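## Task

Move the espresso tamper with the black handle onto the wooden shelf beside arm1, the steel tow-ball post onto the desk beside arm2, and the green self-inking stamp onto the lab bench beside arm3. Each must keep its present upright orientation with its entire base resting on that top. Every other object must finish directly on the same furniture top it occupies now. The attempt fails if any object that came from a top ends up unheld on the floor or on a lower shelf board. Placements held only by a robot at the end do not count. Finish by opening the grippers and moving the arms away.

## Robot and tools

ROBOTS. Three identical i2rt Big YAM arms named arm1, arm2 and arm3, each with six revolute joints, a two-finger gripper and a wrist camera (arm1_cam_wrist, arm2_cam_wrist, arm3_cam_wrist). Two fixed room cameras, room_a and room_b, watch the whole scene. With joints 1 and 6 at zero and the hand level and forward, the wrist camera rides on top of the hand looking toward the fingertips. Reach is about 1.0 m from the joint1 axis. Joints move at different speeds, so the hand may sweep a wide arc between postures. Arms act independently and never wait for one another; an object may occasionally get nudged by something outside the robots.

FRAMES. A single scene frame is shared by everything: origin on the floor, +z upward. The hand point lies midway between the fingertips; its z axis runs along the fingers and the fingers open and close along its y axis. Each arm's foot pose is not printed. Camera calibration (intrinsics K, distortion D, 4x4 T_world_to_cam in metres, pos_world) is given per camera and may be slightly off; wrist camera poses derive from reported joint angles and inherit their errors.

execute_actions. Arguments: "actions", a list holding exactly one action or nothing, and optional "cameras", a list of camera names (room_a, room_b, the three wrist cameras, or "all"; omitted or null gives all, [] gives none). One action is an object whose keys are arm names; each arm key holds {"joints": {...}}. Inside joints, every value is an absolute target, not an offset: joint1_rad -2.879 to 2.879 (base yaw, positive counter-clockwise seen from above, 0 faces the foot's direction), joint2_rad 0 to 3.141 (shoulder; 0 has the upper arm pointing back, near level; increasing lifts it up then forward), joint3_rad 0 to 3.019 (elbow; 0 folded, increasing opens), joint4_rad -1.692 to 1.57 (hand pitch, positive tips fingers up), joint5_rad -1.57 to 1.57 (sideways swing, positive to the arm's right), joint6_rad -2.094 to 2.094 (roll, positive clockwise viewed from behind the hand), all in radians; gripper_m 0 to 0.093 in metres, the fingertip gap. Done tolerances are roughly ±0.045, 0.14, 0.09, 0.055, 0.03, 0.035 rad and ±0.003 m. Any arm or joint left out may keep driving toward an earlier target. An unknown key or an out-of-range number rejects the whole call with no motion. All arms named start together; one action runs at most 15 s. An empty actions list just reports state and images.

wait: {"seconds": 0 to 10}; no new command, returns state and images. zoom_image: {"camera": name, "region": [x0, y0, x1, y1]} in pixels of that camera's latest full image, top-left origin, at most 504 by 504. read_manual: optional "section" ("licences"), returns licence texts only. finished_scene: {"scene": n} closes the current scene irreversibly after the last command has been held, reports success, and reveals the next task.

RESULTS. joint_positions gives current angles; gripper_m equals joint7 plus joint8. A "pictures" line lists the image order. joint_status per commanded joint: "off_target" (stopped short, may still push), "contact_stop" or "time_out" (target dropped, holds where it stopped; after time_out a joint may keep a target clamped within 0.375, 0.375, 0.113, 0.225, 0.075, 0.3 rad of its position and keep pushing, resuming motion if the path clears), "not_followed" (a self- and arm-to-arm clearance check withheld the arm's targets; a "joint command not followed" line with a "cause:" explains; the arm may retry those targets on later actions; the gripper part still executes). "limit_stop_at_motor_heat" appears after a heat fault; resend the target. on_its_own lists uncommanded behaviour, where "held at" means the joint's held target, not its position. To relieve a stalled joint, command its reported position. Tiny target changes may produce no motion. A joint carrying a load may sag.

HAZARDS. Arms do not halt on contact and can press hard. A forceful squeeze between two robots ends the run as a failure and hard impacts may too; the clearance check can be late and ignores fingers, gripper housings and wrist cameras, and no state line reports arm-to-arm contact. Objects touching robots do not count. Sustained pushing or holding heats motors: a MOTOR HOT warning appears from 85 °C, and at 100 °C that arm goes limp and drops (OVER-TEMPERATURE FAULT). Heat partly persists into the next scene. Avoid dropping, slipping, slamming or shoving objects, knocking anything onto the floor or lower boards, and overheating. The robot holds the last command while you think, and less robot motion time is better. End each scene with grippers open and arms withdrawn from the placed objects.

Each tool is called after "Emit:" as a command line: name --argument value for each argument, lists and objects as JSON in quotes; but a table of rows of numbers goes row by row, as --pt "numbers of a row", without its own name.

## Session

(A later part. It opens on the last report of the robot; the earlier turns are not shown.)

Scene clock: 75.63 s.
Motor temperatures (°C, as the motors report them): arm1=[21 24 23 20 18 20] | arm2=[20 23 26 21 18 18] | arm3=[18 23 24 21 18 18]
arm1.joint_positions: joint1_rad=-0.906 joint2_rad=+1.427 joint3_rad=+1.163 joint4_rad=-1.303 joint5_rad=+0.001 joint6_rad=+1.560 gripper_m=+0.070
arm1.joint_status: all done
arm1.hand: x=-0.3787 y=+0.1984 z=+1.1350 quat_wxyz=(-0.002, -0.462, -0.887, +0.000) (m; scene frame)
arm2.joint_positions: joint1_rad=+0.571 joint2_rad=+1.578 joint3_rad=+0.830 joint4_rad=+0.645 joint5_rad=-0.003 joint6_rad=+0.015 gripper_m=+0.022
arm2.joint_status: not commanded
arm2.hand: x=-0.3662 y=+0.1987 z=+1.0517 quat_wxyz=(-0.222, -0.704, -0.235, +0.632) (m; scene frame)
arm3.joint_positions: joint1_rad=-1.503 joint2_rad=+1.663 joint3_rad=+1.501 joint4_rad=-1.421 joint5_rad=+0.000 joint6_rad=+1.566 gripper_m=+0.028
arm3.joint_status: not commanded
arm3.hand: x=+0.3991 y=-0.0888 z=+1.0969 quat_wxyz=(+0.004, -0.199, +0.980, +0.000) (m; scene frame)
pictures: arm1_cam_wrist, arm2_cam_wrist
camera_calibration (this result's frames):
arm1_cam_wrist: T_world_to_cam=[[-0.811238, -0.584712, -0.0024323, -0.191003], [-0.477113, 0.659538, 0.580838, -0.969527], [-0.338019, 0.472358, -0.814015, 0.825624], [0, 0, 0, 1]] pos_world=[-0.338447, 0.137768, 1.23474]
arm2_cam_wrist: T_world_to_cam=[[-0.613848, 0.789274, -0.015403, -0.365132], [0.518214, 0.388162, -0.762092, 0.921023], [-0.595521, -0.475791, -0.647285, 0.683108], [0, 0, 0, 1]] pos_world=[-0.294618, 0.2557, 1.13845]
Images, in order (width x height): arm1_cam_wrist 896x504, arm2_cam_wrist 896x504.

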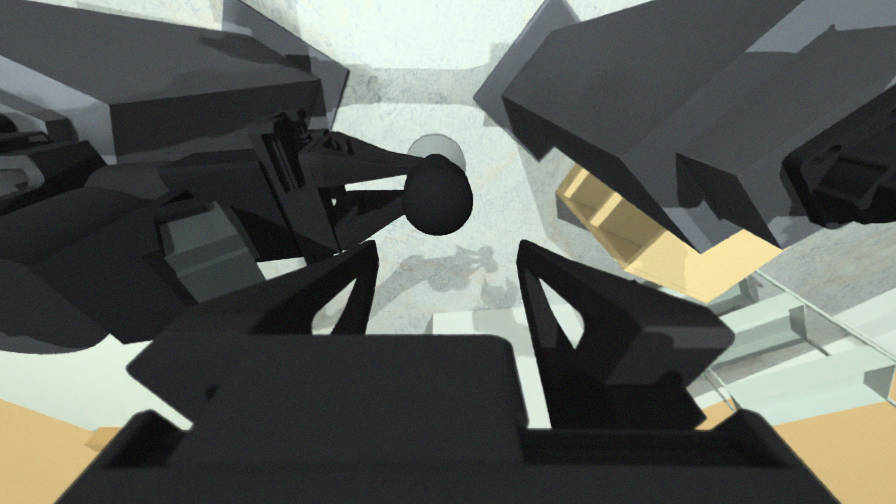

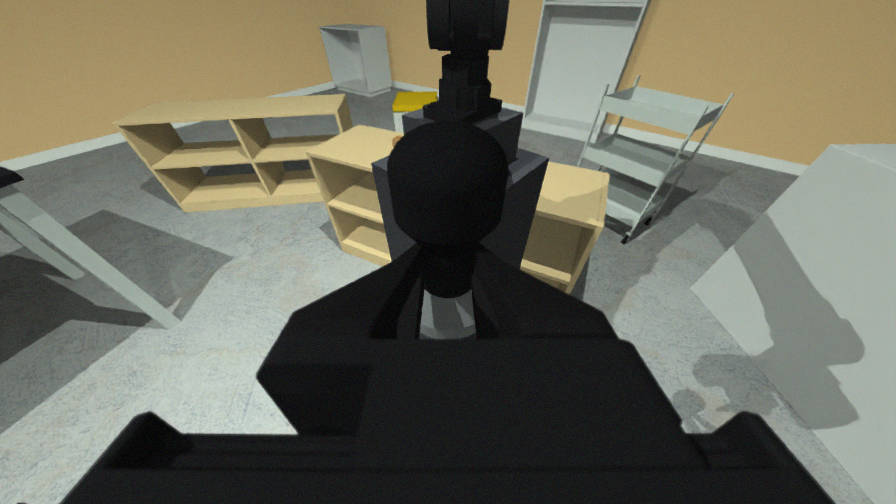

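Emit:
execute_actions --actions '[{"arm1":{"joints":{"joint2_rad":1.495,"joint3_rad":1.08,"joint4_rad":-1.145}}}]' --cameras '["arm1_cam_wrist","arm2_cam_wrist"]'

Scene clock: 79.23 s.
Motor temperatures (°C, as the motors report them): arm1=[21 24 23 20 18 20] | arm2=[20 23 27 21 18 18] | arm3=[18 23 24 21 18 18]
arm1.joint_positions: joint1_rad=-0.906 joint2_rad=+1.497 joint3_rad=+1.077 joint4_rad=-1.163 joint5_rad=+0.001 joint6_rad=+1.560 gripper_m=+0.070
arm1.joint_status: all done
arm1.hand: x=-0.3764 y=+0.1998 z=+1.0771 quat_wxyz=(+0.001, -0.462, -0.887, +0.007) (m; scene frame)
arm2.joint_positions: joint1_rad=+0.571 joint2_rad=+1.578 joint3_rad=+0.830 joint4_rad=+0.645 joint5_rad=-0.003 joint6_rad=+0.015 gripper_m=+0.022
arm2.joint_status: not commanded
arm2.hand: x=-0.3662 y=+0.1987 z=+1.0517 quat_wxyz=(-0.222, -0.704, -0.235, +0.632) (m; scene frame)
arm3.joint_positions: joint1_rad=-1.503 joint2_rad=+1.663 joint3_rad=+1.501 joint4_rad=-1.421 joint5_rad=+0.000 joint6_rad=+1.566 gripper_m=+0.028
arm3.joint_status: not commanded
arm3.hand: x=+0.3991 y=-0.0888 z=+1.0969 quat_wxyz=(+0.004, -0.199, +0.980, +0.000) (m; scene frame)
pictures: arm1_cam_wrist, arm2_cam_wrist
camera_calibration (this result's frames):
arm1_cam_wrist: T_world_to_cam=[[-0.811189, -0.584626, 0.0135844, -0.20576], [-0.469402, 0.664814, 0.581106, -0.934144], [-0.348761, 0.46501, -0.813715, 0.775706], [0, 0, 0, 1]] pos_world=[-0.334864, 0.140029, 1.17683]
arm2_cam_wrist: T_world_to_cam=[[-0.613848, 0.789274, -0.015403, -0.365132], [0.518214, 0.388162, -0.762092, 0.921023], [-0.595521, -0.475791, -0.647285, 0.683108], [0, 0, 0, 1]] pos_world=[-0.294618, 0.2557, 1.13845]
Images, in order (width x height): arm1_cam_wrist 896x504, arm2_cam_wrist 896x504.

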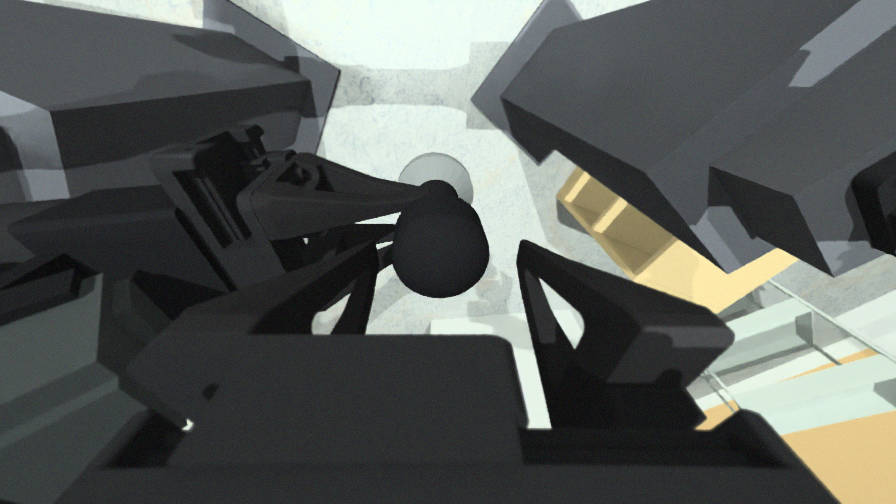

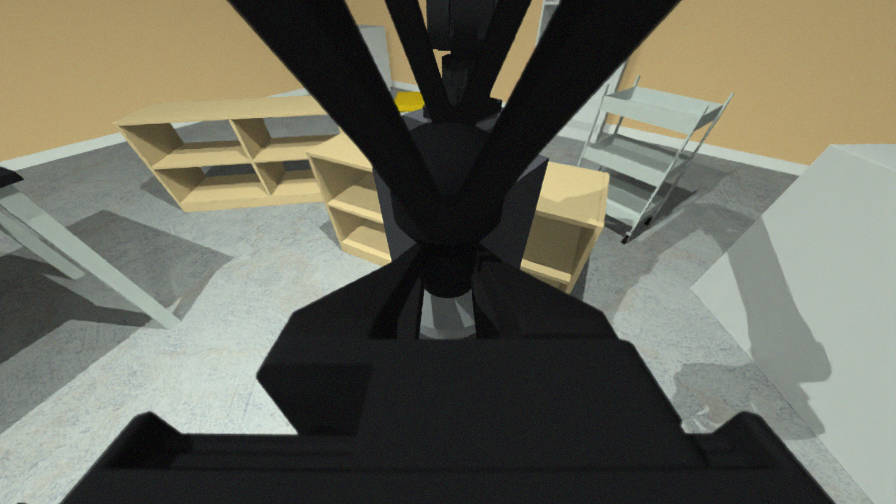

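Emit:
execute_actions --actions '[{"arm1":{"joints":{"joint2_rad":1.52,"joint4_rad":-1.125,"gripper_m":0.062}}}]' --cameras '[]'

Emit:
execute_actions --actions '[{"arm1":{"joints":{"gripper_m":0.02}}}]' --cameras '["arm1_cam_wrist","arm2_cam_wrist"]'

Scene clock: 83.90 s.
Motor temperatures (°C, as the motors report them): arm1=[21 24 23 20 18 20] | arm2=[20 23 27 21 18 18] | arm3=[18 23 25 21 18 18]
arm1.joint_positions: joint1_rad=-0.906 joint2_rad=+1.501 joint3_rad=+1.077 joint4_rad=-1.143 joint5_rad=+0.001 joint6_rad=+1.560 gripper_m=+0.062
arm1.joint_status: all done
arm1.hand: x=-0.3724 y=+0.2025 z=+1.0755 quat_wxyz=(-0.002, -0.462, -0.887, +0.000) (m; scene frame)
arm2.joint_positions: joint1_rad=+0.571 joint2_rad=+1.578 joint3_rad=+0.830 joint4_rad=+0.645 joint5_rad=-0.003 joint6_rad=+0.015 gripper_m=+0.022
arm2.joint_status: not commanded
arm2.hand: x=-0.3662 y=+0.1987 z=+1.0517 quat_wxyz=(-0.222, -0.704, -0.235, +0.632) (m; scene frame)
arm3.joint_positions: joint1_rad=-1.503 joint2_rad=+1.663 joint3_rad=+1.501 joint4_rad=-1.421 joint5_rad=+0.000 joint6_rad=+1.566 gripper_m=+0.028
arm3.joint_status: not commanded
arm3.hand: x=+0.3991 y=-0.0888 z=+1.0969 quat_wxyz=(+0.004, -0.199, +0.980, +0.000) (m; scene frame)
pictures: none
No camera images: the call's "cameras" was empty. Leave "cameras" out to get every camera's image.

Scene clock: 84.47 s.
Motor temperatures (°C, as the motors report them): arm1=[21 24 23 20 18 20] | arm2=[20 23 27 21 18 18] | arm3=[18 23 25 21 18 18]
arm1.joint_positions: joint1_rad=-0.906 joint2_rad=+1.501 joint3_rad=+1.076 joint4_rad=-1.143 joint5_rad=+0.001 joint6_rad=+1.560 gripper_m=+0.045
arm1.joint_status: gripper_m off_target (ended at +0.045, target +0.020)
arm1.hand: x=-0.3728 y=+0.2023 z=+1.0748 quat_wxyz=(-0.002, -0.462, -0.887, +0.001) (m; scene frame)
arm2.joint_positions: joint1_rad=+0.571 joint2_rad=+1.577 joint3_rad=+0.830 joint4_rad=+0.644 joint5_rad=-0.003 joint6_rad=+0.015 gripper_m=+0.022
arm2.joint_status: not commanded
arm2.hand: x=-0.3661 y=+0.1988 z=+1.0517 quat_wxyz=(-0.222, -0.704, -0.235, +0.632) (m; scene frame)
arm3.joint_positions: joint1_rad=-1.503 joint2_rad=+1.663 joint3_rad=+1.501 joint4_rad=-1.421 joint5_rad=+0.000 joint6_rad=+1.566 gripper_m=+0.028
arm3.joint_status: not commanded
arm3.hand: x=+0.3991 y=-0.0888 z=+1.0969 quat_wxyz=(+0.004, -0.199, +0.980, +0.000) (m; scene frame)
pictures: arm1_cam_wrist, arm2_cam_wrist
camera_calibration (this result's frames):
arm1_cam_wrist: T_world_to_cam=[[-0.811466, -0.5844, -0.000527083, -0.186305], [-0.475944, 0.660347, 0.580878, -0.934008], [-0.339117, 0.471614, -0.81399, 0.77646], [0, 0, 0, 1]] pos_world=[-0.332406, 0.141703, 1.17448]
arm2_cam_wrist: T_world_to_cam=[[-0.613873, 0.789262, -0.0150259, -0.365536], [0.518481, 0.388766, -0.761602, 0.920404], [-0.595262, -0.475318, -0.64787, 0.683739], [0, 0, 0, 1]] pos_world=[-0.294602, 0.255676, 1.13846]
Images, in order (width x height): arm1_cam_wrist 896x504, arm2_cam_wrist 896x504.

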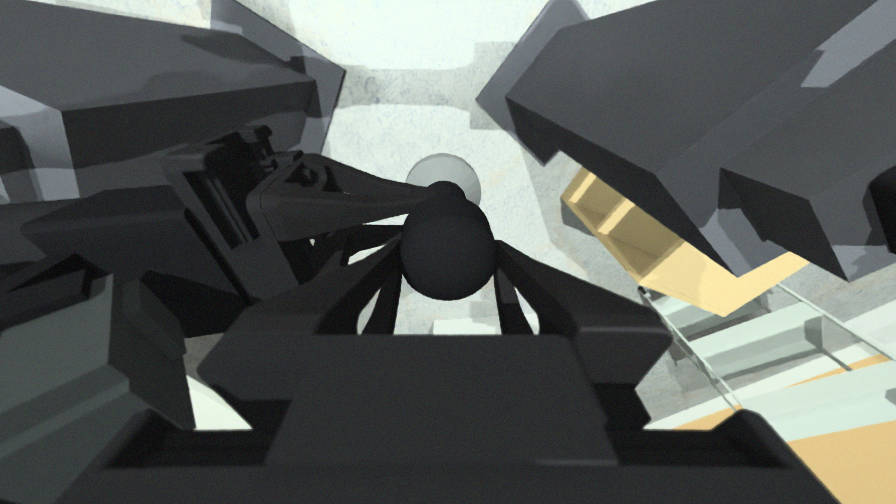

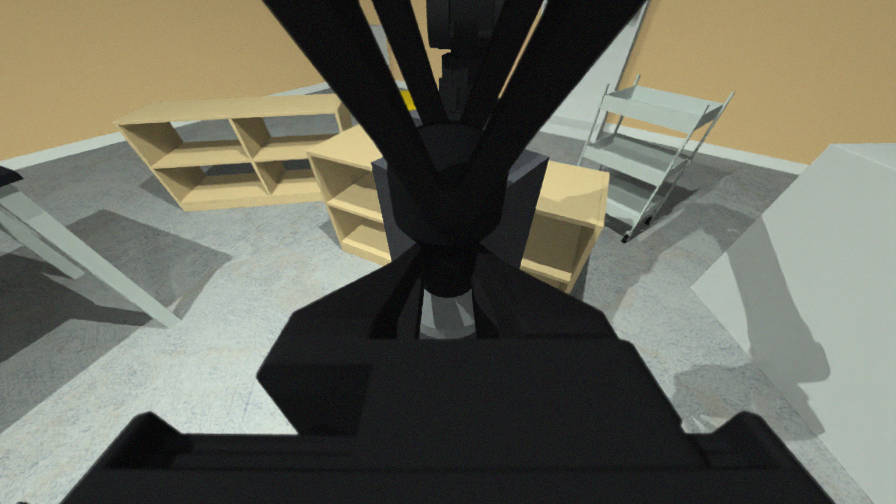

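Emit:
execute_actions --actions '[{"arm2":{"joints":{"gripper_m":0.093}}}]' --cameras '[]'

Emit:
execute_actions --actions '[{"arm2":{"joints":{"joint2_rad":1.27,"joint3_rad":0.515}}}]' --cameras '[]'

Emit:
execute_actions --actions '[{"arm2":{"joints":{"joint1_rad":1.89}},"arm1":{"joints":{"joint1_rad":1.8}}}]' --cameras '[]'

Emit:
execute_actions --actions '[{"arm2":{"joints":{"joint2_rad":1.6,"joint3_rad":0.9}},"arm1":{"joints":{"joint2_rad":2.3,"joint3_rad":1.34,"joint4_rad":-0.565,"joint6_rad":0.25}}}]' --cameras '["arm1_cam_wrist","arm2_cam_wrist","arm3_cam_wrist","room_a"]'

Scene clock: 93.17 s.
Motor temperatures (°C, as the motors report them): arm1=[21 23 23 20 18 20] | arm2=[20 23 28 21 18 18] | arm3=[18 23 25 21 18 18]
arm1.joint_positions: joint1_rad=-0.906 joint2_rad=+1.519 joint3_rad=+1.076 joint4_rad=-1.142 joint5_rad=+0.001 joint6_rad=+1.560 gripper_m=+0.045
arm1.joint_status: not commanded
arm1.hand: x=-0.3731 y=+0.2021 z=+1.0678 quat_wxyz=(+0.002, -0.462, -0.887, +0.009) (m; scene frame)
arm2.joint_positions: joint1_rad=+0.571 joint2_rad=+1.557 joint3_rad=+0.830 joint4_rad=+0.644 joint5_rad=-0.003 joint6_rad=+0.015 gripper_m=+0.093
arm2.joint_status: all done
arm2.hand: x=-0.3645 y=+0.2000 z=+1.0637 quat_wxyz=(-0.225, -0.697, -0.233, +0.639) (m; scene frame)
arm3.joint_positions: joint1_rad=-1.503 joint2_rad=+1.663 joint3_rad=+1.501 joint4_rad=-1.421 joint5_rad=+0.000 joint6_rad=+1.566 gripper_m=+0.028
arm3.joint_status: not commanded
arm3.hand: x=+0.3991 y=-0.0888 z=+1.0969 quat_wxyz=(+0.004, -0.199, +0.980, +0.000) (m; scene frame)
pictures: none
No camera images: the call's "cameras" was empty. Leave "cameras" out to get every camera's image.

Scene clock: 94.20 s.
Motor temperatures (°C, as the motors report them): arm1=[21 23 23 20 18 20] | arm2=[20 23 28 21 18 18] | arm3=[18 23 25 21 18 18]
arm1.joint_positions: joint1_rad=-0.906 joint2_rad=+1.519 joint3_rad=+1.076 joint4_rad=-1.142 joint5_rad=+0.001 joint6_rad=+1.560 gripper_m=+0.045
arm1.joint_status: not commanded
arm1.hand: x=-0.3731 y=+0.2021 z=+1.0678 quat_wxyz=(+0.002, -0.462, -0.887, +0.009) (m; scene frame)
arm2.joint_positions: joint1_rad=+0.571 joint2_rad=+1.267 joint3_rad=+0.517 joint4_rad=+0.644 joint5_rad=-0.003 joint6_rad=+0.015 gripper_m=+0.093
arm2.joint_status: all done
arm2.hand: x=-0.2715 y=+0.2719 z=+1.0538 quat_wxyz=(-0.222, -0.705, -0.236, +0.631) (m; scene frame)
arm3.joint_positions: joint1_rad=-1.503 joint2_rad=+1.663 joint3_rad=+1.501 joint4_rad=-1.421 joint5_rad=+0.000 joint6_rad=+1.566 gripper_m=+0.028
arm3.joint_status: not commanded
arm3.hand: x=+0.3991 y=-0.0888 z=+1.0969 quat_wxyz=(+0.004, -0.199, +0.980, +0.000) (m; scene frame)
pictures: none
No camera images: the call's "cameras" was empty. Leave "cameras" out to get every camera's image.

Scene clock: 96.63 s.
Motor temperatures (°C, as the motors report them): arm1=[21 23 23 20 18 20] | arm2=[20 23 28 21 18 18] | arm3=[18 23 25 21 18 18]
arm1.joint_positions: joint1_rad=+1.805 joint2_rad=+1.524 joint3_rad=+1.076 joint4_rad=-1.129 joint5_rad=-0.001 joint6_rad=+1.560 gripper_m=+0.045
arm1.joint_status: all done
arm1.hand: x=-1.1215 y=-0.0994 z=+1.0671 quat_wxyz=(-0.001, +0.768, -0.641, +0.004) (m; scene frame)
arm2.joint_positions: joint1_rad=+1.887 joint2_rad=+1.267 joint3_rad=+0.517 joint4_rad=+0.644 joint5_rad=-0.001 joint6_rad=+0.015 gripper_m=+0.093
arm2.joint_status: all done
arm2.hand: x=+0.3170 y=+0.1184 z=+1.0535 quat_wxyz=(-0.561, -0.414, -0.617, +0.365) (m; scene frame)
arm3.joint_positions: joint1_rad=-1.503 joint2_rad=+1.663 joint3_rad=+1.501 joint4_rad=-1.421 joint5_rad=+0.000 joint6_rad=+1.566 gripper_m=+0.028
arm3.joint_status: not commanded
arm3.hand: x=+0.3991 y=-0.0888 z=+1.0969 quat_wxyz=(+0.004, -0.199, +0.980, +0.000) (m; scene frame)
pictures: none
No camera images: the call's "cameras" was empty. Leave "cameras" out to get every camera's image.

Scene clock: 98.67 s.
Motor temperatures (°C, as the motors report them): arm1=[21 24 23 20 18 20] | arm2=[20 23 28 21 18 18] | arm3=[18 23 25 21 18 18]
arm1.joint_positions: joint1_rad=+1.805 joint2_rad=+2.312 joint3_rad=+1.312 joint4_rad=-0.580 joint5_rad=-0.001 joint6_rad=+0.261 gripper_m=+0.045
arm1.joint_status: all done
arm1.hand: x=-1.2372 y=-0.1202 z=+0.7632 quat_wxyz=(+0.001, +0.999, -0.046, +0.005) (m; scene frame)
arm2.joint_positions: joint1_rad=+1.887 joint2_rad=+1.600 joint3_rad=+0.853 joint4_rad=+0.644 joint5_rad=-0.001 joint6_rad=+0.015 gripper_m=+0.093
arm2.joint_status: all done
arm2.hand: x=+0.3673 y=+0.0005 z=+1.0499 quat_wxyz=(-0.562, -0.413, -0.617, +0.365) (m; scene frame)
arm3.joint_positions: joint1_rad=-1.503 joint2_rad=+1.663 joint3_rad=+1.501 joint4_rad=-1.421 joint5_rad=+0.000 joint6_rad=+1.566 gripper_m=+0.028
arm3.joint_status: not commanded
arm3.hand: x=+0.3991 y=-0.0888 z=+1.0969 quat_wxyz=(+0.004, -0.199, +0.980, +0.000) (m; scene frame)
pictures: arm1_cam_wrist, arm2_cam_wrist, arm3_cam_wrist, room_a
camera_calibration (this result's frames):
arm1_cam_wrist: T_world_to_cam=[[0.0773458, 0.997001, -0.00256093, 0.214904], [0.80372, -0.060831, 0.59189, 0.536632], [0.589959, -0.0478385, -0.806014, 1.46277], [0, 0, 0, 1]] pos_world=[-1.3109, -0.111639, 0.861939]
arm2_cam_wrist: T_world_to_cam=[[-0.919385, -0.393118, -0.0137983, 0.352698], [-0.245122, 0.599995, -0.761526, 0.896151], [0.307648, -0.696753, -0.647988, 0.693489], [0, 0, 0, 1]] pos_world=[0.33058, 0.0841557, 1.13668]
arm3_cam_wrist: T_world_to_cam=[[0.390206, -0.92068, 0.00939099, -0.247469], [-0.75336, -0.313395, 0.578128, -0.356513], [-0.529328, -0.232664, -0.815892, 1.20886], [0, 0, 0, 1]] pos_world=[0.467862, -0.0583117, 1.19473]
Images, in order (width x height): arm1_cam_wrist 896x504, arm2_cam_wrist 896x504, arm3_cam_wrist 896x504, room_a 896x504.

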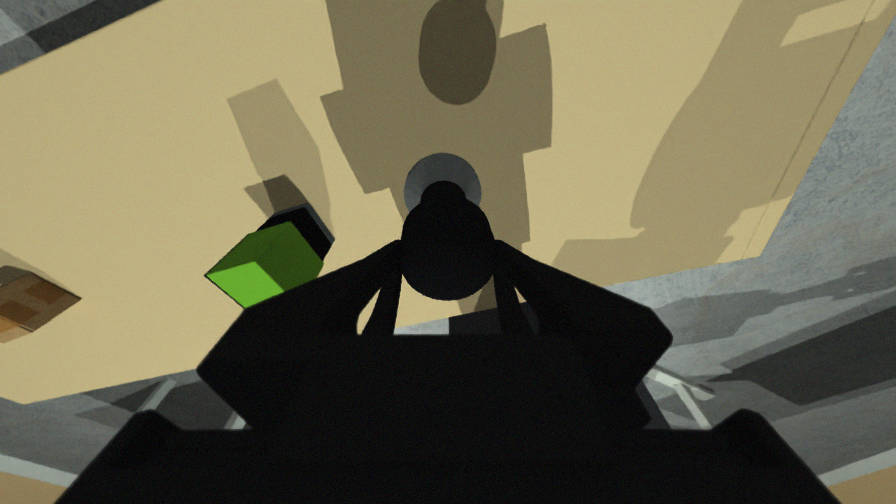

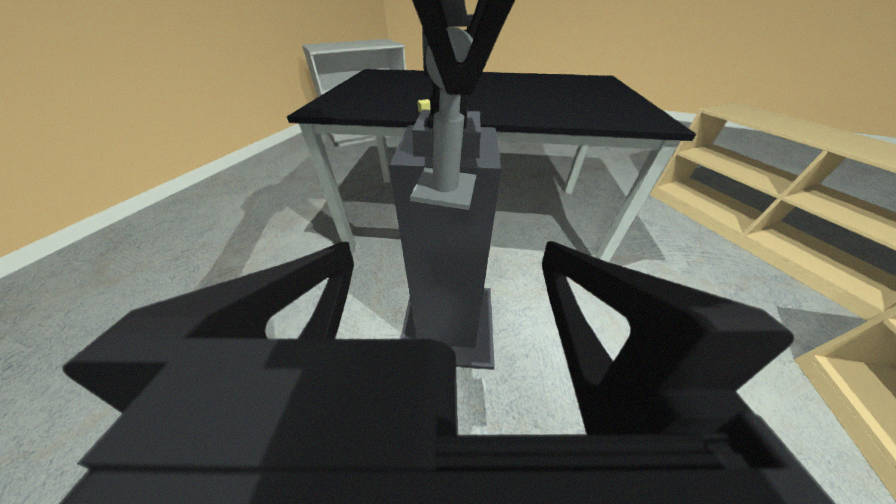

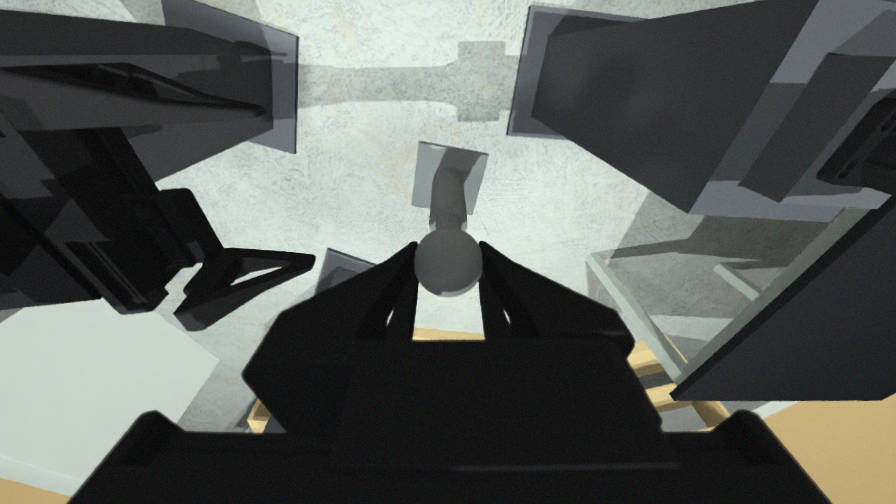

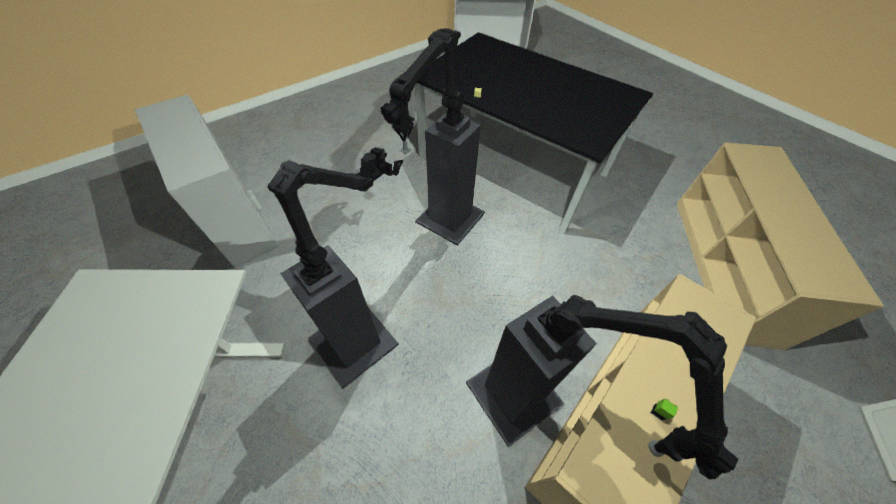

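Emit:
execute_actions --actions '[{"arm2":{"joints":{"joint2_rad":1.79,"joint3_rad":1.232,"joint4_rad":0.463}},"arm1":{"joints":{"joint2_rad":2.4,"joint4_rad":-0.46}}}]' --cameras '["arm1_cam_wrist","arm2_cam_wrist","arm3_cam_wrist"]'

Scene clock: 103.73 s.
Motor temperatures (°C, as the motors report them): arm1=[21 24 23 20 18 20] | arm2=[20 23 29 21 18 18] | arm3=[18 23 25 21 18 18]
arm1.joint_positions: joint1_rad=+1.805 joint2_rad=+2.415 joint3_rad=+1.319 joint4_rad=-0.475 joint5_rad=-0.001 joint6_rad=+0.260 gripper_m=+0.045
arm1.joint_status: all done
arm1.hand: x=-1.2303 y=-0.1192 z=+0.7122 quat_wxyz=(+0.002, +0.999, -0.045, +0.000) (m; scene frame)
arm2.joint_positions: joint1_rad=+1.887 joint2_rad=+1.794 joint3_rad=+1.181 joint4_rad=+0.476 joint5_rad=-0.001 joint6_rad=+0.015 gripper_m=+0.093
arm2.joint_status: all done
arm2.hand: x=+0.4075 y=-0.0936 z=+1.0591 quat_wxyz=(-0.551, -0.420, -0.626, +0.358) (m; scene frame)
arm3.joint_positions: joint1_rad=-1.503 joint2_rad=+1.663 joint3_rad=+1.501 joint4_rad=-1.421 joint5_rad=+0.000 joint6_rad=+1.566 gripper_m=+0.028
arm3.joint_status: not commanded
arm3.hand: x=+0.3991 y=-0.0888 z=+1.0969 quat_wxyz=(+0.004, -0.199, +0.980, +0.000) (m; scene frame)
pictures: arm1_cam_wrist, arm2_cam_wrist, arm3_cam_wrist
camera_calibration (this result's frames):
arm1_cam_wrist: T_world_to_cam=[[0.0769614, 0.997022, -0.00489269, 0.214402], [0.80927, -0.0596008, 0.584405, 0.573605], [0.582373, -0.0489361, -0.811447, 1.41197], [0, 0, 0, 1]] pos_world=[-1.303, -0.110479, 0.811574]
arm2_cam_wrist: T_world_to_cam=[[-0.91958, -0.392661, -0.0138165, 0.352893], [-0.255102, 0.623435, -0.739089, 0.951952], [0.298825, -0.676126, -0.673467, 0.654042], [0, 0, 0, 1]] pos_world=[0.371915, -0.0126975, 1.14893]
arm3_cam_wrist: T_world_to_cam=[[0.390206, -0.92068, 0.00939099, -0.247469], [-0.75336, -0.313395, 0.578128, -0.356513], [-0.529328, -0.232664, -0.815892, 1.20886], [0, 0, 0, 1]] pos_world=[0.467862, -0.0583117, 1.19473]
Images, in order (width x height): arm1_cam_wrist 896x504, arm2_cam_wrist 896x504, arm3_cam_wrist 896x504.

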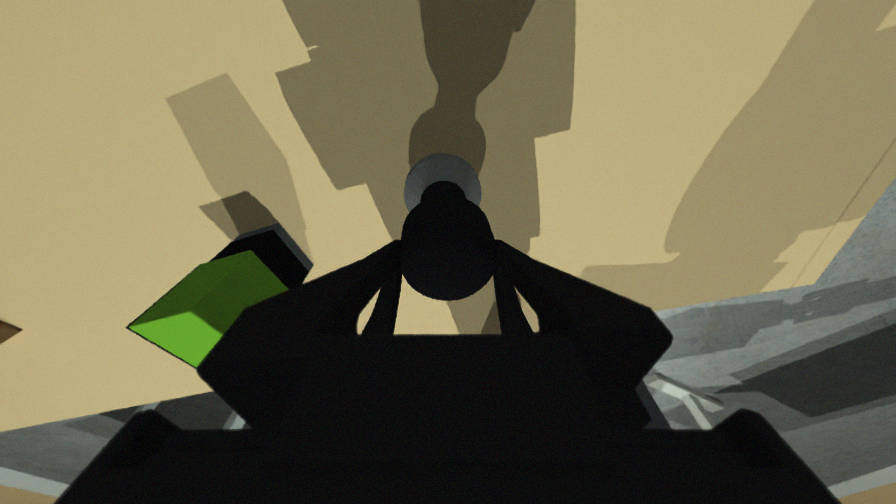

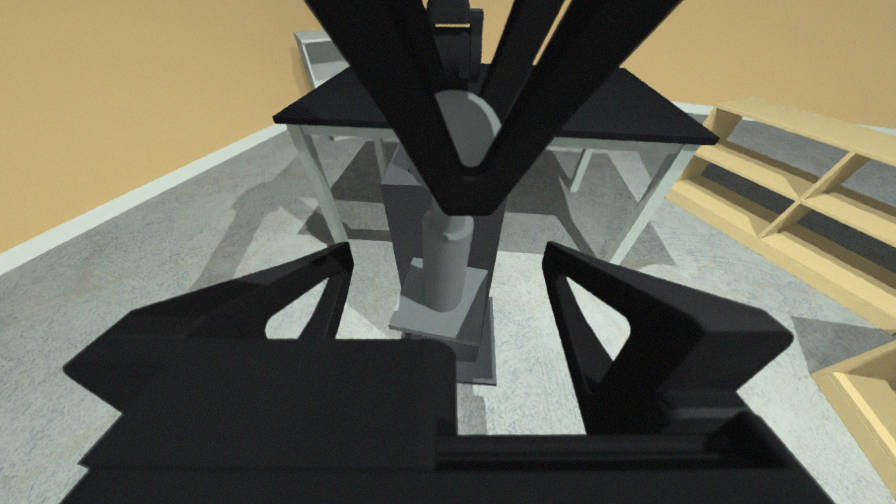

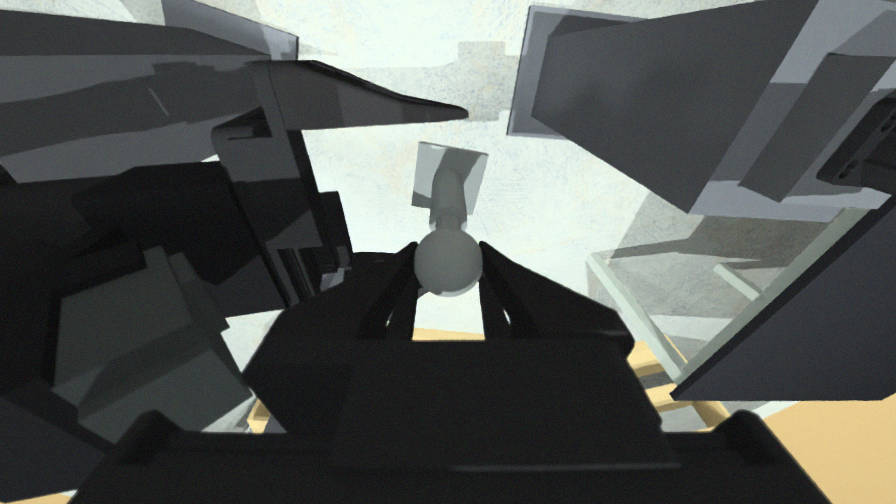

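Emit:
execute_actions --actions '[{"arm2":{"joints":{"gripper_m":0}},"arm1":{"joints":{"joint2_rad":2.445,"joint4_rad":-0.44}}}]' --cameras '["arm1_cam_wrist"]'

Scene clock: 108.53 s.
Motor temperatures (°C, as the motors report them): arm1=[21 24 23 20 18 20] | arm2=[20 23 29 21 18 18] | arm3=[18 23 25 21 18 18]
arm1.joint_positions: joint1_rad=+1.805 joint2_rad=+2.443 joint3_rad=+1.319 joint4_rad=-0.456 joint5_rad=-0.001 joint6_rad=+0.260 gripper_m=+0.045
arm1.joint_status: all done
arm1.hand: x=-1.2240 y=-0.1181 z=+0.6981 quat_wxyz=(+0.001, +0.999, -0.045, +0.005) (m; scene frame)
arm2.joint_positions: joint1_rad=+1.887 joint2_rad=+1.794 joint3_rad=+1.181 joint4_rad=+0.476 joint5_rad=+0.000 joint6_rad=+0.015 gripper_m=+0.019
arm2.joint_status: gripper_m off_target (ended at +0.019, target +0.000)
arm2.hand: x=+0.4074 y=-0.0936 z=+1.0591 quat_wxyz=(-0.551, -0.420, -0.626, +0.358) (m; scene frame)
arm3.joint_positions: joint1_rad=-1.503 joint2_rad=+1.663 joint3_rad=+1.501 joint4_rad=-1.421 joint5_rad=+0.000 joint6_rad=+1.568 gripper_m=+0.028
arm3.joint_status: not commanded
arm3.hand: x=+0.3991 y=-0.0888 z=+1.0969 quat_wxyz=(+0.004, -0.199, +0.980, +0.000) (m; scene frame)
pictures: arm1_cam_wrist
camera_calibration (this result's frames):
arm1_cam_wrist: T_world_to_cam=[[0.0769657, 0.99703, -0.00265767, 0.211269], [0.803966, -0.0604852, 0.591591, 0.565228], [0.589674, -0.0476689, -0.806234, 1.40234], [0, 0, 0, 1]] pos_world=[-1.29761, -0.109606, 0.796794]
Images, in order (width x height): arm1_cam_wrist 896x504.

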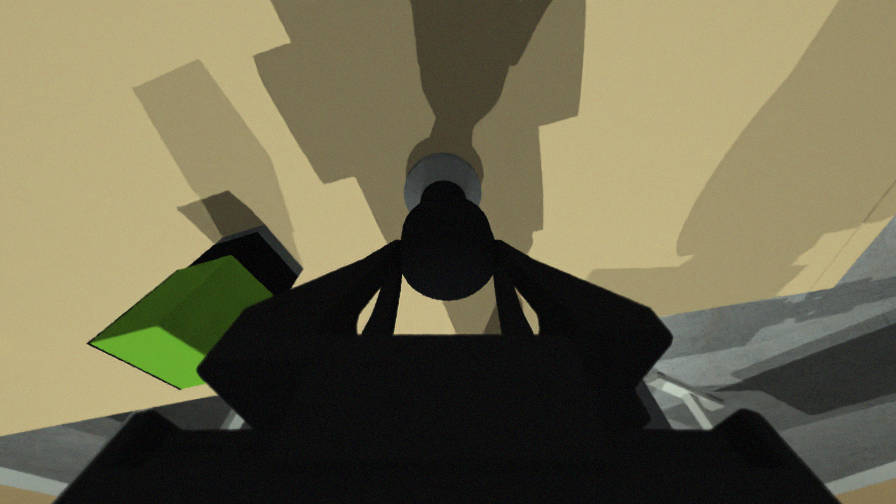

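Emit:
execute_actions --actions '[{"arm3":{"joints":{"gripper_m":0.05}},"arm1":{"joints":{"joint2_rad":2.48,"joint4_rad":-0.425}}}]' --cameras '[]'

Emit:
execute_actions --actions '[{"arm3":{"joints":{"joint2_rad":1.2}},"arm1":{"joints":{"joint2_rad":2.45,"gripper_m":0.093}}}]' --cameras '["arm1_cam_wrist"]'

Scene clock: 112.80 s.
Motor temperatures (°C, as the motors report them): arm1=[21 24 22 20 18 20] | arm2=[20 24 30 21 18 18] | arm3=[18 23 25 21 18 18]
arm1.joint_positions: joint1_rad=+1.805 joint2_rad=+2.446 joint3_rad=+1.319 joint4_rad=-0.449 joint5_rad=-0.001 joint6_rad=+0.260 gripper_m=+0.045
arm1.joint_status: all done
arm1.hand: x=-1.2245 y=-0.1182 z=+0.6967 quat_wxyz=(+0.002, +0.999, -0.045, +0.003) (m; scene frame)
arm2.joint_positions: joint1_rad=+1.887 joint2_rad=+1.806 joint3_rad=+1.181 joint4_rad=+0.461 joint5_rad=+0.000 joint6_rad=+0.015 gripper_m=+0.019
arm2.joint_status: not commanded
arm2.hand: x=+0.4077 y=-0.0942 z=+1.0464 quat_wxyz=(-0.542, -0.425, -0.633, +0.353) (m; scene frame)
arm3.joint_positions: joint1_rad=-1.503 joint2_rad=+1.663 joint3_rad=+1.501 joint4_rad=-1.421 joint5_rad=+0.000 joint6_rad=+1.568 gripper_m=+0.050
arm3.joint_status: all done
arm3.hand: x=+0.3991 y=-0.0888 z=+1.0969 quat_wxyz=(+0.004, -0.199, +0.980, +0.000) (m; scene frame)
pictures: none
No camera images: the call's "cameras" was empty. Leave "cameras" out to get every camera's image.

Scene clock: 114.23 s.
Motor temperatures (°C, as the motors report them): arm1=[21 24 22 20 18 20] | arm2=[20 24 30 21 18 18] | arm3=[18 23 25 21 18 18]
arm1.joint_positions: joint1_rad=+1.805 joint2_rad=+2.446 joint3_rad=+1.319 joint4_rad=-0.443 joint5_rad=-0.002 joint6_rad=+0.260 gripper_m=+0.093
arm1.joint_status: all done
arm1.hand: x=-1.2261 y=-0.1186 z=+0.6969 quat_wxyz=(+0.003, +0.999, -0.045, +0.000) (m; scene frame)
arm2.joint_positions: joint1_rad=+1.887 joint2_rad=+1.806 joint3_rad=+1.181 joint4_rad=+0.461 joint5_rad=+0.000 joint6_rad=+0.015 gripper_m=+0.019
arm2.joint_status: not commanded
arm2.hand: x=+0.4077 y=-0.0942 z=+1.0464 quat_wxyz=(-0.542, -0.425, -0.633, +0.353) (m; scene frame)
arm3.joint_positions: joint1_rad=-1.503 joint2_rad=+1.188 joint3_rad=+1.526 joint4_rad=-1.422 joint5_rad=+0.000 joint6_rad=+1.568 gripper_m=+0.050
arm3.joint_status: all done
arm3.hand: x=+0.4293 y=-0.1650 z=+1.3185 quat_wxyz=(-0.045, -0.193, +0.950, +0.242) (m; scene frame)
pictures: arm1_cam_wrist
camera_calibration (this result's frames):
arm1_cam_wrist: T_world_to_cam=[[0.0765787, 0.997048, -0.00554168, 0.213403], [0.809915, -0.0589623, 0.583576, 0.580663], [0.581527, -0.0491778, -0.81204, 1.39653], [0, 0, 0, 1]] pos_world=[-1.29875, -0.109858, 0.796363]
Images, in order (width x height): arm1_cam_wrist 896x504.

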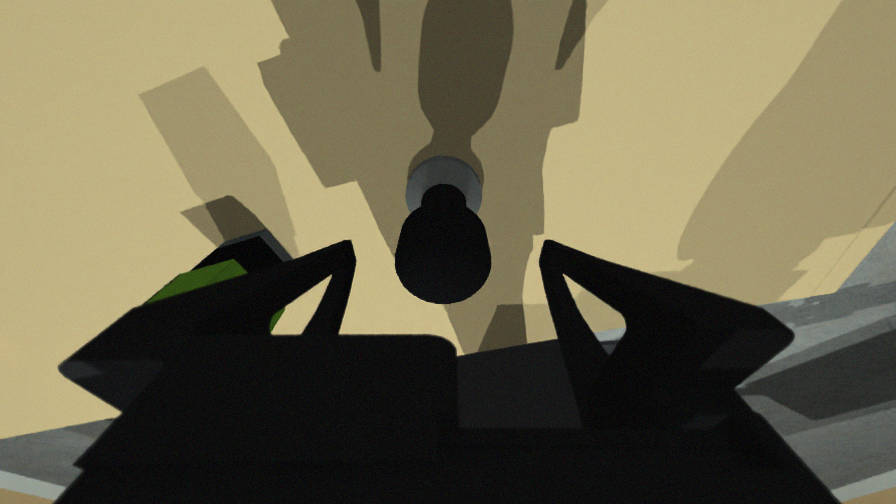

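Emit:
execute_actions --actions '[{"arm1":{"joints":{"joint2_rad":2.3,"joint4_rad":-0.6}},"arm2":{"joints":{"joint1_rad":0.3,"joint2_rad":1.7,"joint3_rad":0.9,"joint4_rad":0.72}}}]' --cameras '[]'

Emit:
execute_actions --actions '[{"arm1":{"joints":{"joint1_rad":2.122}},"arm2":{"joints":{"joint1_rad":-1.9,"joint2_rad":2.17,"joint3_rad":0.813,"joint4_rad":1.3}},"arm3":{"joints":{"joint1_rad":-0.72,"joint2_rad":1.985,"joint3_rad":0.906,"joint4_rad":0.945,"joint6_rad":-0.01,"gripper_m":0.093}}}]' --cameras '["arm1_cam_wrist","room_a"]'

Scene clock: 123.93 s.
Motor temperatures (°C, as the motors report them): arm1=[21 25 22 20 18 20] | arm2=[20 24 30 21 18 18] | arm3=[18 23 25 21 18 18]
arm1.joint_positions: joint1_rad=+1.805 joint2_rad=+2.275 joint3_rad=+1.330 joint4_rad=-0.583 joint5_rad=-0.002 joint6_rad=+0.260 gripper_m=+0.093
arm1.joint_status: all done
arm1.hand: x=-1.2584 y=-0.1238 z=+0.7864 quat_wxyz=(+0.007, +0.999, -0.045, -0.021) (m; scene frame)
arm2.joint_positions: joint1_rad=+0.292 joint2_rad=+1.732 joint3_rad=+0.896 joint4_rad=+0.670 joint5_rad=+0.003 joint6_rad=+0.014 gripper_m=+0.019
arm2.joint_status: all done
arm2.hand: x=-0.4806 y=+0.3373 z=+0.9972 quat_wxyz=(-0.125, -0.751, -0.137, +0.634) (m; scene frame)
arm3.joint_positions: joint1_rad=-1.503 joint2_rad=+1.188 joint3_rad=+1.526 joint4_rad=-1.422 joint5_rad=+0.000 joint6_rad=+1.568 gripper_m=+0.050
arm3.joint_status: not commanded
arm3.hand: x=+0.4293 y=-0.1650 z=+1.3185 quat_wxyz=(-0.045, -0.193, +0.950, +0.242) (m; scene frame)
pictures: none
No camera images: the call's "cameras" was empty. Leave "cameras" out to get every camera's image.

Scene clock: 126.10 s.
Motor temperatures (°C, as the motors report them): arm1=[21 25 22 20 18 20] | arm2=[20 24 30 21 18 18] | arm3=[18 23 25 21 18 18]
arm1.joint_positions: joint1_rad=+2.118 joint2_rad=+2.275 joint3_rad=+1.330 joint4_rad=-0.583 joint5_rad=-0.002 joint6_rad=+0.258 gripper_m=+0.093
arm1.joint_status: all done
arm1.hand: x=-1.2031 y=-0.2873 z=+0.7870 quat_wxyz=(+0.010, +0.993, +0.112, -0.020) (m; scene frame)
arm2.joint_positions: joint1_rad=-1.908 joint2_rad=+2.195 joint3_rad=+0.811 joint4_rad=+1.252 joint5_rad=+0.003 joint6_rad=+0.013 gripper_m=+0.019
arm2.joint_status: all done
arm2.hand: x=+0.2749 y=+1.1697 z=+0.8168 quat_wxyz=(+0.518, -0.457, +0.598, +0.406) (m; scene frame)
arm3.joint_positions: joint1_rad=-0.722 joint2_rad=+1.978 joint3_rad=+0.886 joint4_rad=+0.929 joint5_rad=-0.002 joint6_rad=+0.004 gripper_m=+0.093
arm3.joint_status: all done
arm3.hand: x=-0.0115 y=-0.2969 z=+0.9716 quat_wxyz=(+0.129, -0.747, +0.146, +0.635) (m; scene frame)
pictures: arm1_cam_wrist, room_a
camera_calibration (this result's frames):
arm1_cam_wrist: T_world_to_cam=[[-0.236463, 0.971515, -0.0155912, 0.00429922], [0.809975, 0.205957, 0.54911, 0.602819], [0.53668, 0.117216, -0.835605, 1.46038], [0, 0, 0, 1]] pos_world=[-1.27101, -0.299511, 0.889355]
Images, in order (width x height): arm1_cam_wrist 896x504, room_a 896x504.

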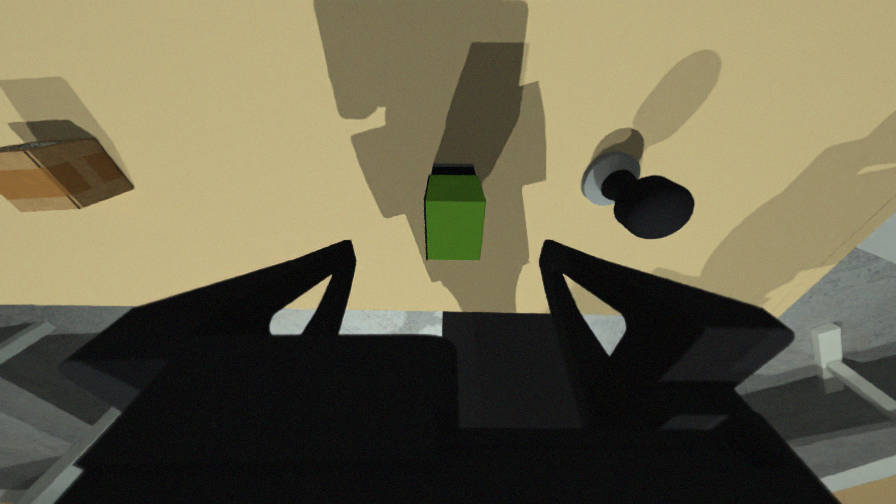

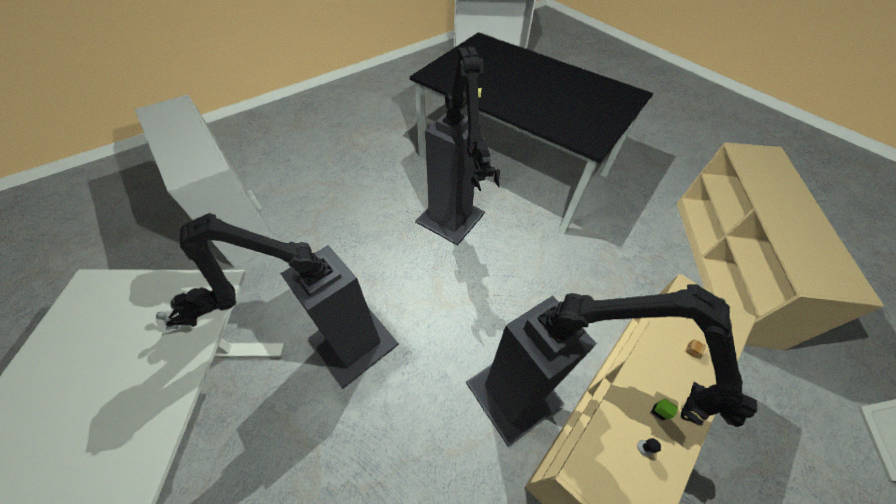

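Emit:
execute_actions --actions '[{"arm1":{"joints":{"joint2_rad":2.445,"joint4_rad":-0.445}},"arm2":{"joints":{"joint2_rad":2.27,"joint4_rad":1.39}}}]' --cameras '["arm1_cam_wrist"]'

Scene clock: 131.37 s.
Motor temperatures (°C, as the motors report them): arm1=[21 25 22 20 18 20] | arm2=[20 24 29 21 18 18] | arm3=[18 23 24 21 18 18]
arm1.joint_positions: joint1_rad=+2.118 joint2_rad=+2.445 joint3_rad=+1.330 joint4_rad=-0.463 joint5_rad=-0.002 joint6_rad=+0.258 gripper_m=+0.093
arm1.joint_status: all done
arm1.hand: x=-1.1757 y=-0.2732 z=+0.6995 quat_wxyz=(+0.001, +0.994, +0.112, +0.003) (m; scene frame)
arm2.joint_positions: joint1_rad=-1.908 joint2_rad=+2.296 joint3_rad=+0.807 joint4_rad=+1.339 joint5_rad=+0.003 joint6_rad=+0.013 gripper_m=+0.019
arm2.joint_status: all done
arm2.hand: x=+0.2711 y=+1.1552 z=+0.7779 quat_wxyz=(+0.513, -0.460, +0.603, +0.402) (m; scene frame)
arm3.joint_positions: joint1_rad=-0.722 joint2_rad=+1.978 joint3_rad=+0.886 joint4_rad=+0.929 joint5_rad=-0.002 joint6_rad=+0.004 gripper_m=+0.093
arm3.joint_status: not commanded
arm3.hand: x=-0.0115 y=-0.2969 z=+0.9716 quat_wxyz=(+0.129, -0.748, +0.145, +0.635) (m; scene frame)
pictures: arm1_cam_wrist
camera_calibration (this result's frames):
arm1_cam_wrist: T_world_to_cam=[[-0.236182, 0.971703, -0.00341606, -0.0123834], [0.784553, 0.192765, 0.589336, 0.564184], [0.573318, 0.136511, -0.807881, 1.39987], [0, 0, 0, 1]] pos_world=[-1.24813, -0.28782, 0.798395]
Images, in order (width x height): arm1_cam_wrist 896x504.

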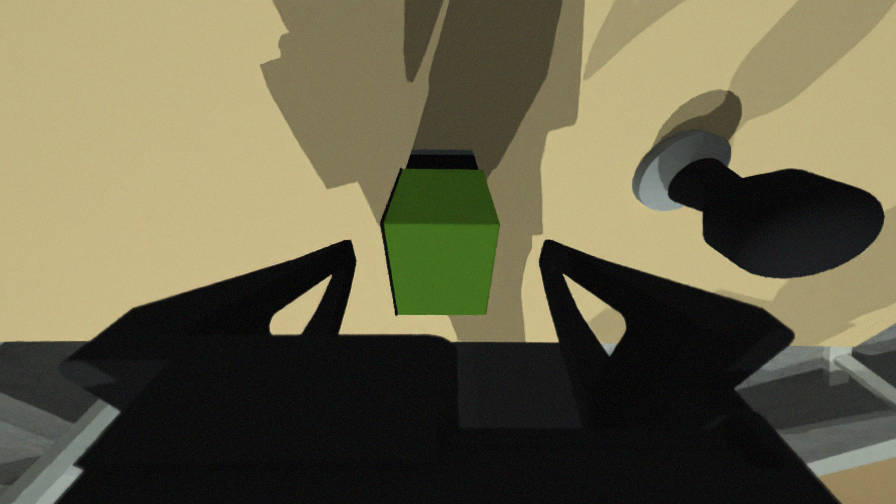

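Emit:
execute_actions --actions '[{"arm1":{"joints":{"gripper_m":0.02}},"arm2":{"joints":{"joint2_rad":2.32,"joint4_rad":1.43}}}]' --cameras '["arm2_cam_wrist"]'

Scene clock: 134.17 s.
Motor temperatures (°C, as the motors report them): arm1=[21 25 22 20 18 20] | arm2=[20 24 28 21 18 18] | arm3=[18 23 24 21 18 18]
arm1.joint_positions: joint1_rad=+2.118 joint2_rad=+2.445 joint3_rad=+1.330 joint4_rad=-0.463 joint5_rad=-0.001 joint6_rad=+0.258 gripper_m=+0.044
arm1.joint_status: gripper_m off_target (ended at +0.044, target +0.020)
arm1.hand: x=-1.1758 y=-0.2732 z=+0.6995 quat_wxyz=(+0.001, +0.994, +0.112, +0.003) (m; scene frame)
arm2.joint_positions: joint1_rad=-1.908 joint2_rad=+2.334 joint3_rad=+0.807 joint4_rad=+1.382 joint5_rad=+0.003 joint6_rad=+0.013 gripper_m=+0.019
arm2.joint_status: all done
arm2.hand: x=+0.2697 y=+1.1499 z=+0.7668 quat_wxyz=(+0.514, -0.459, +0.601, +0.404) (m; scene frame)
arm3.joint_positions: joint1_rad=-0.722 joint2_rad=+1.978 joint3_rad=+0.886 joint4_rad=+0.929 joint5_rad=-0.002 joint6_rad=+0.004 gripper_m=+0.093
arm3.joint_status: not commanded
arm3.hand: x=-0.0115 y=-0.2969 z=+0.9716 quat_wxyz=(+0.129, -0.748, +0.145, +0.635) (m; scene frame)
pictures: arm2_cam_wrist
camera_calibration (this result's frames):
arm2_cam_wrist: T_world_to_cam=[[0.96808, -0.250315, -0.0127492, 0.0368069], [-0.179419, -0.656578, -0.732608, 1.37207], [0.175012, 0.71151, -0.680532, -0.21774], [0, 0, 0, 1]] pos_world=[0.24865, 1.06501, 0.857477]
Images, in order (width x height): arm2_cam_wrist 896x504.

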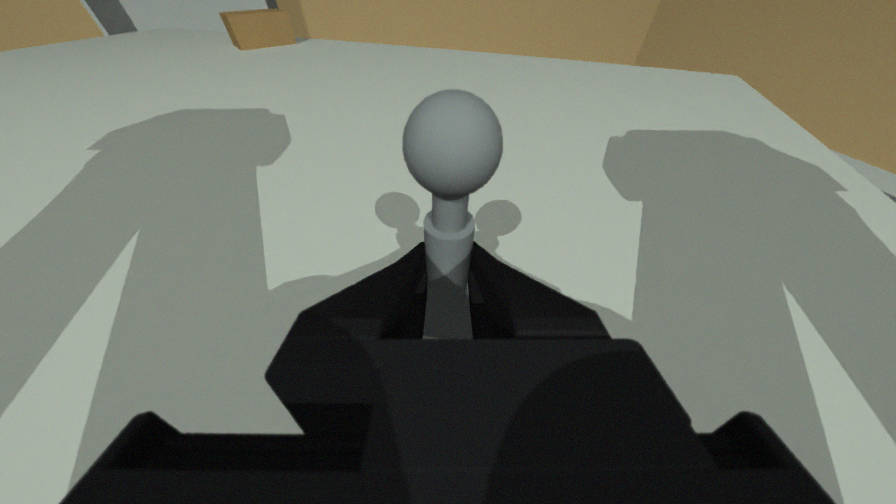

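Emit:
execute_actions --actions '[{"arm1":{"joints":{"joint2_rad":2.02,"joint3_rad":1.65,"joint4_rad":-1.2}},"arm2":{"joints":{"joint2_rad":2.355,"joint4_rad":1.46}}}]' --cameras '[]'

Scene clock: 139.30 s.
Motor temperatures (°C, as the motors report them): arm1=[21 25 22 20 18 20] | arm2=[20 24 28 21 18 18] | arm3=[18 23 24 21 18 18]
arm1.joint_positions: joint1_rad=+2.118 joint2_rad=+2.024 joint3_rad=+1.640 joint4_rad=-1.185 joint5_rad=-0.001 joint6_rad=+0.258 gripper_m=+0.044
arm1.joint_status: all done
arm1.hand: x=-1.2474 y=-0.3097 z=+1.0190 quat_wxyz=(+0.002, +0.994, +0.112, -0.001) (m; scene frame)
arm2.joint_positions: joint1_rad=-1.908 joint2_rad=+2.352 joint3_rad=+0.807 joint4_rad=+1.422 joint5_rad=+0.003 joint6_rad=+0.013 gripper_m=+0.019
arm2.joint_status: all done
arm2.hand: x=+0.2692 y=+1.1480 z=+0.7666 quat_wxyz=(+0.521, -0.455, +0.595, +0.409) (m; scene frame)
arm3.joint_positions: joint1_rad=-0.722 joint2_rad=+1.978 joint3_rad=+0.886 joint4_rad=+0.929 joint5_rad=-0.002 joint6_rad=+0.004 gripper_m=+0.093
arm3.joint_status: not commanded
arm3.hand: x=-0.0115 y=-0.2969 z=+0.9716 quat_wxyz=(+0.129, -0.748, +0.145, +0.635) (m; scene frame)
pictures: none
No camera images: the call's "cameras" was empty. Leave "cameras" out to get every camera's image.


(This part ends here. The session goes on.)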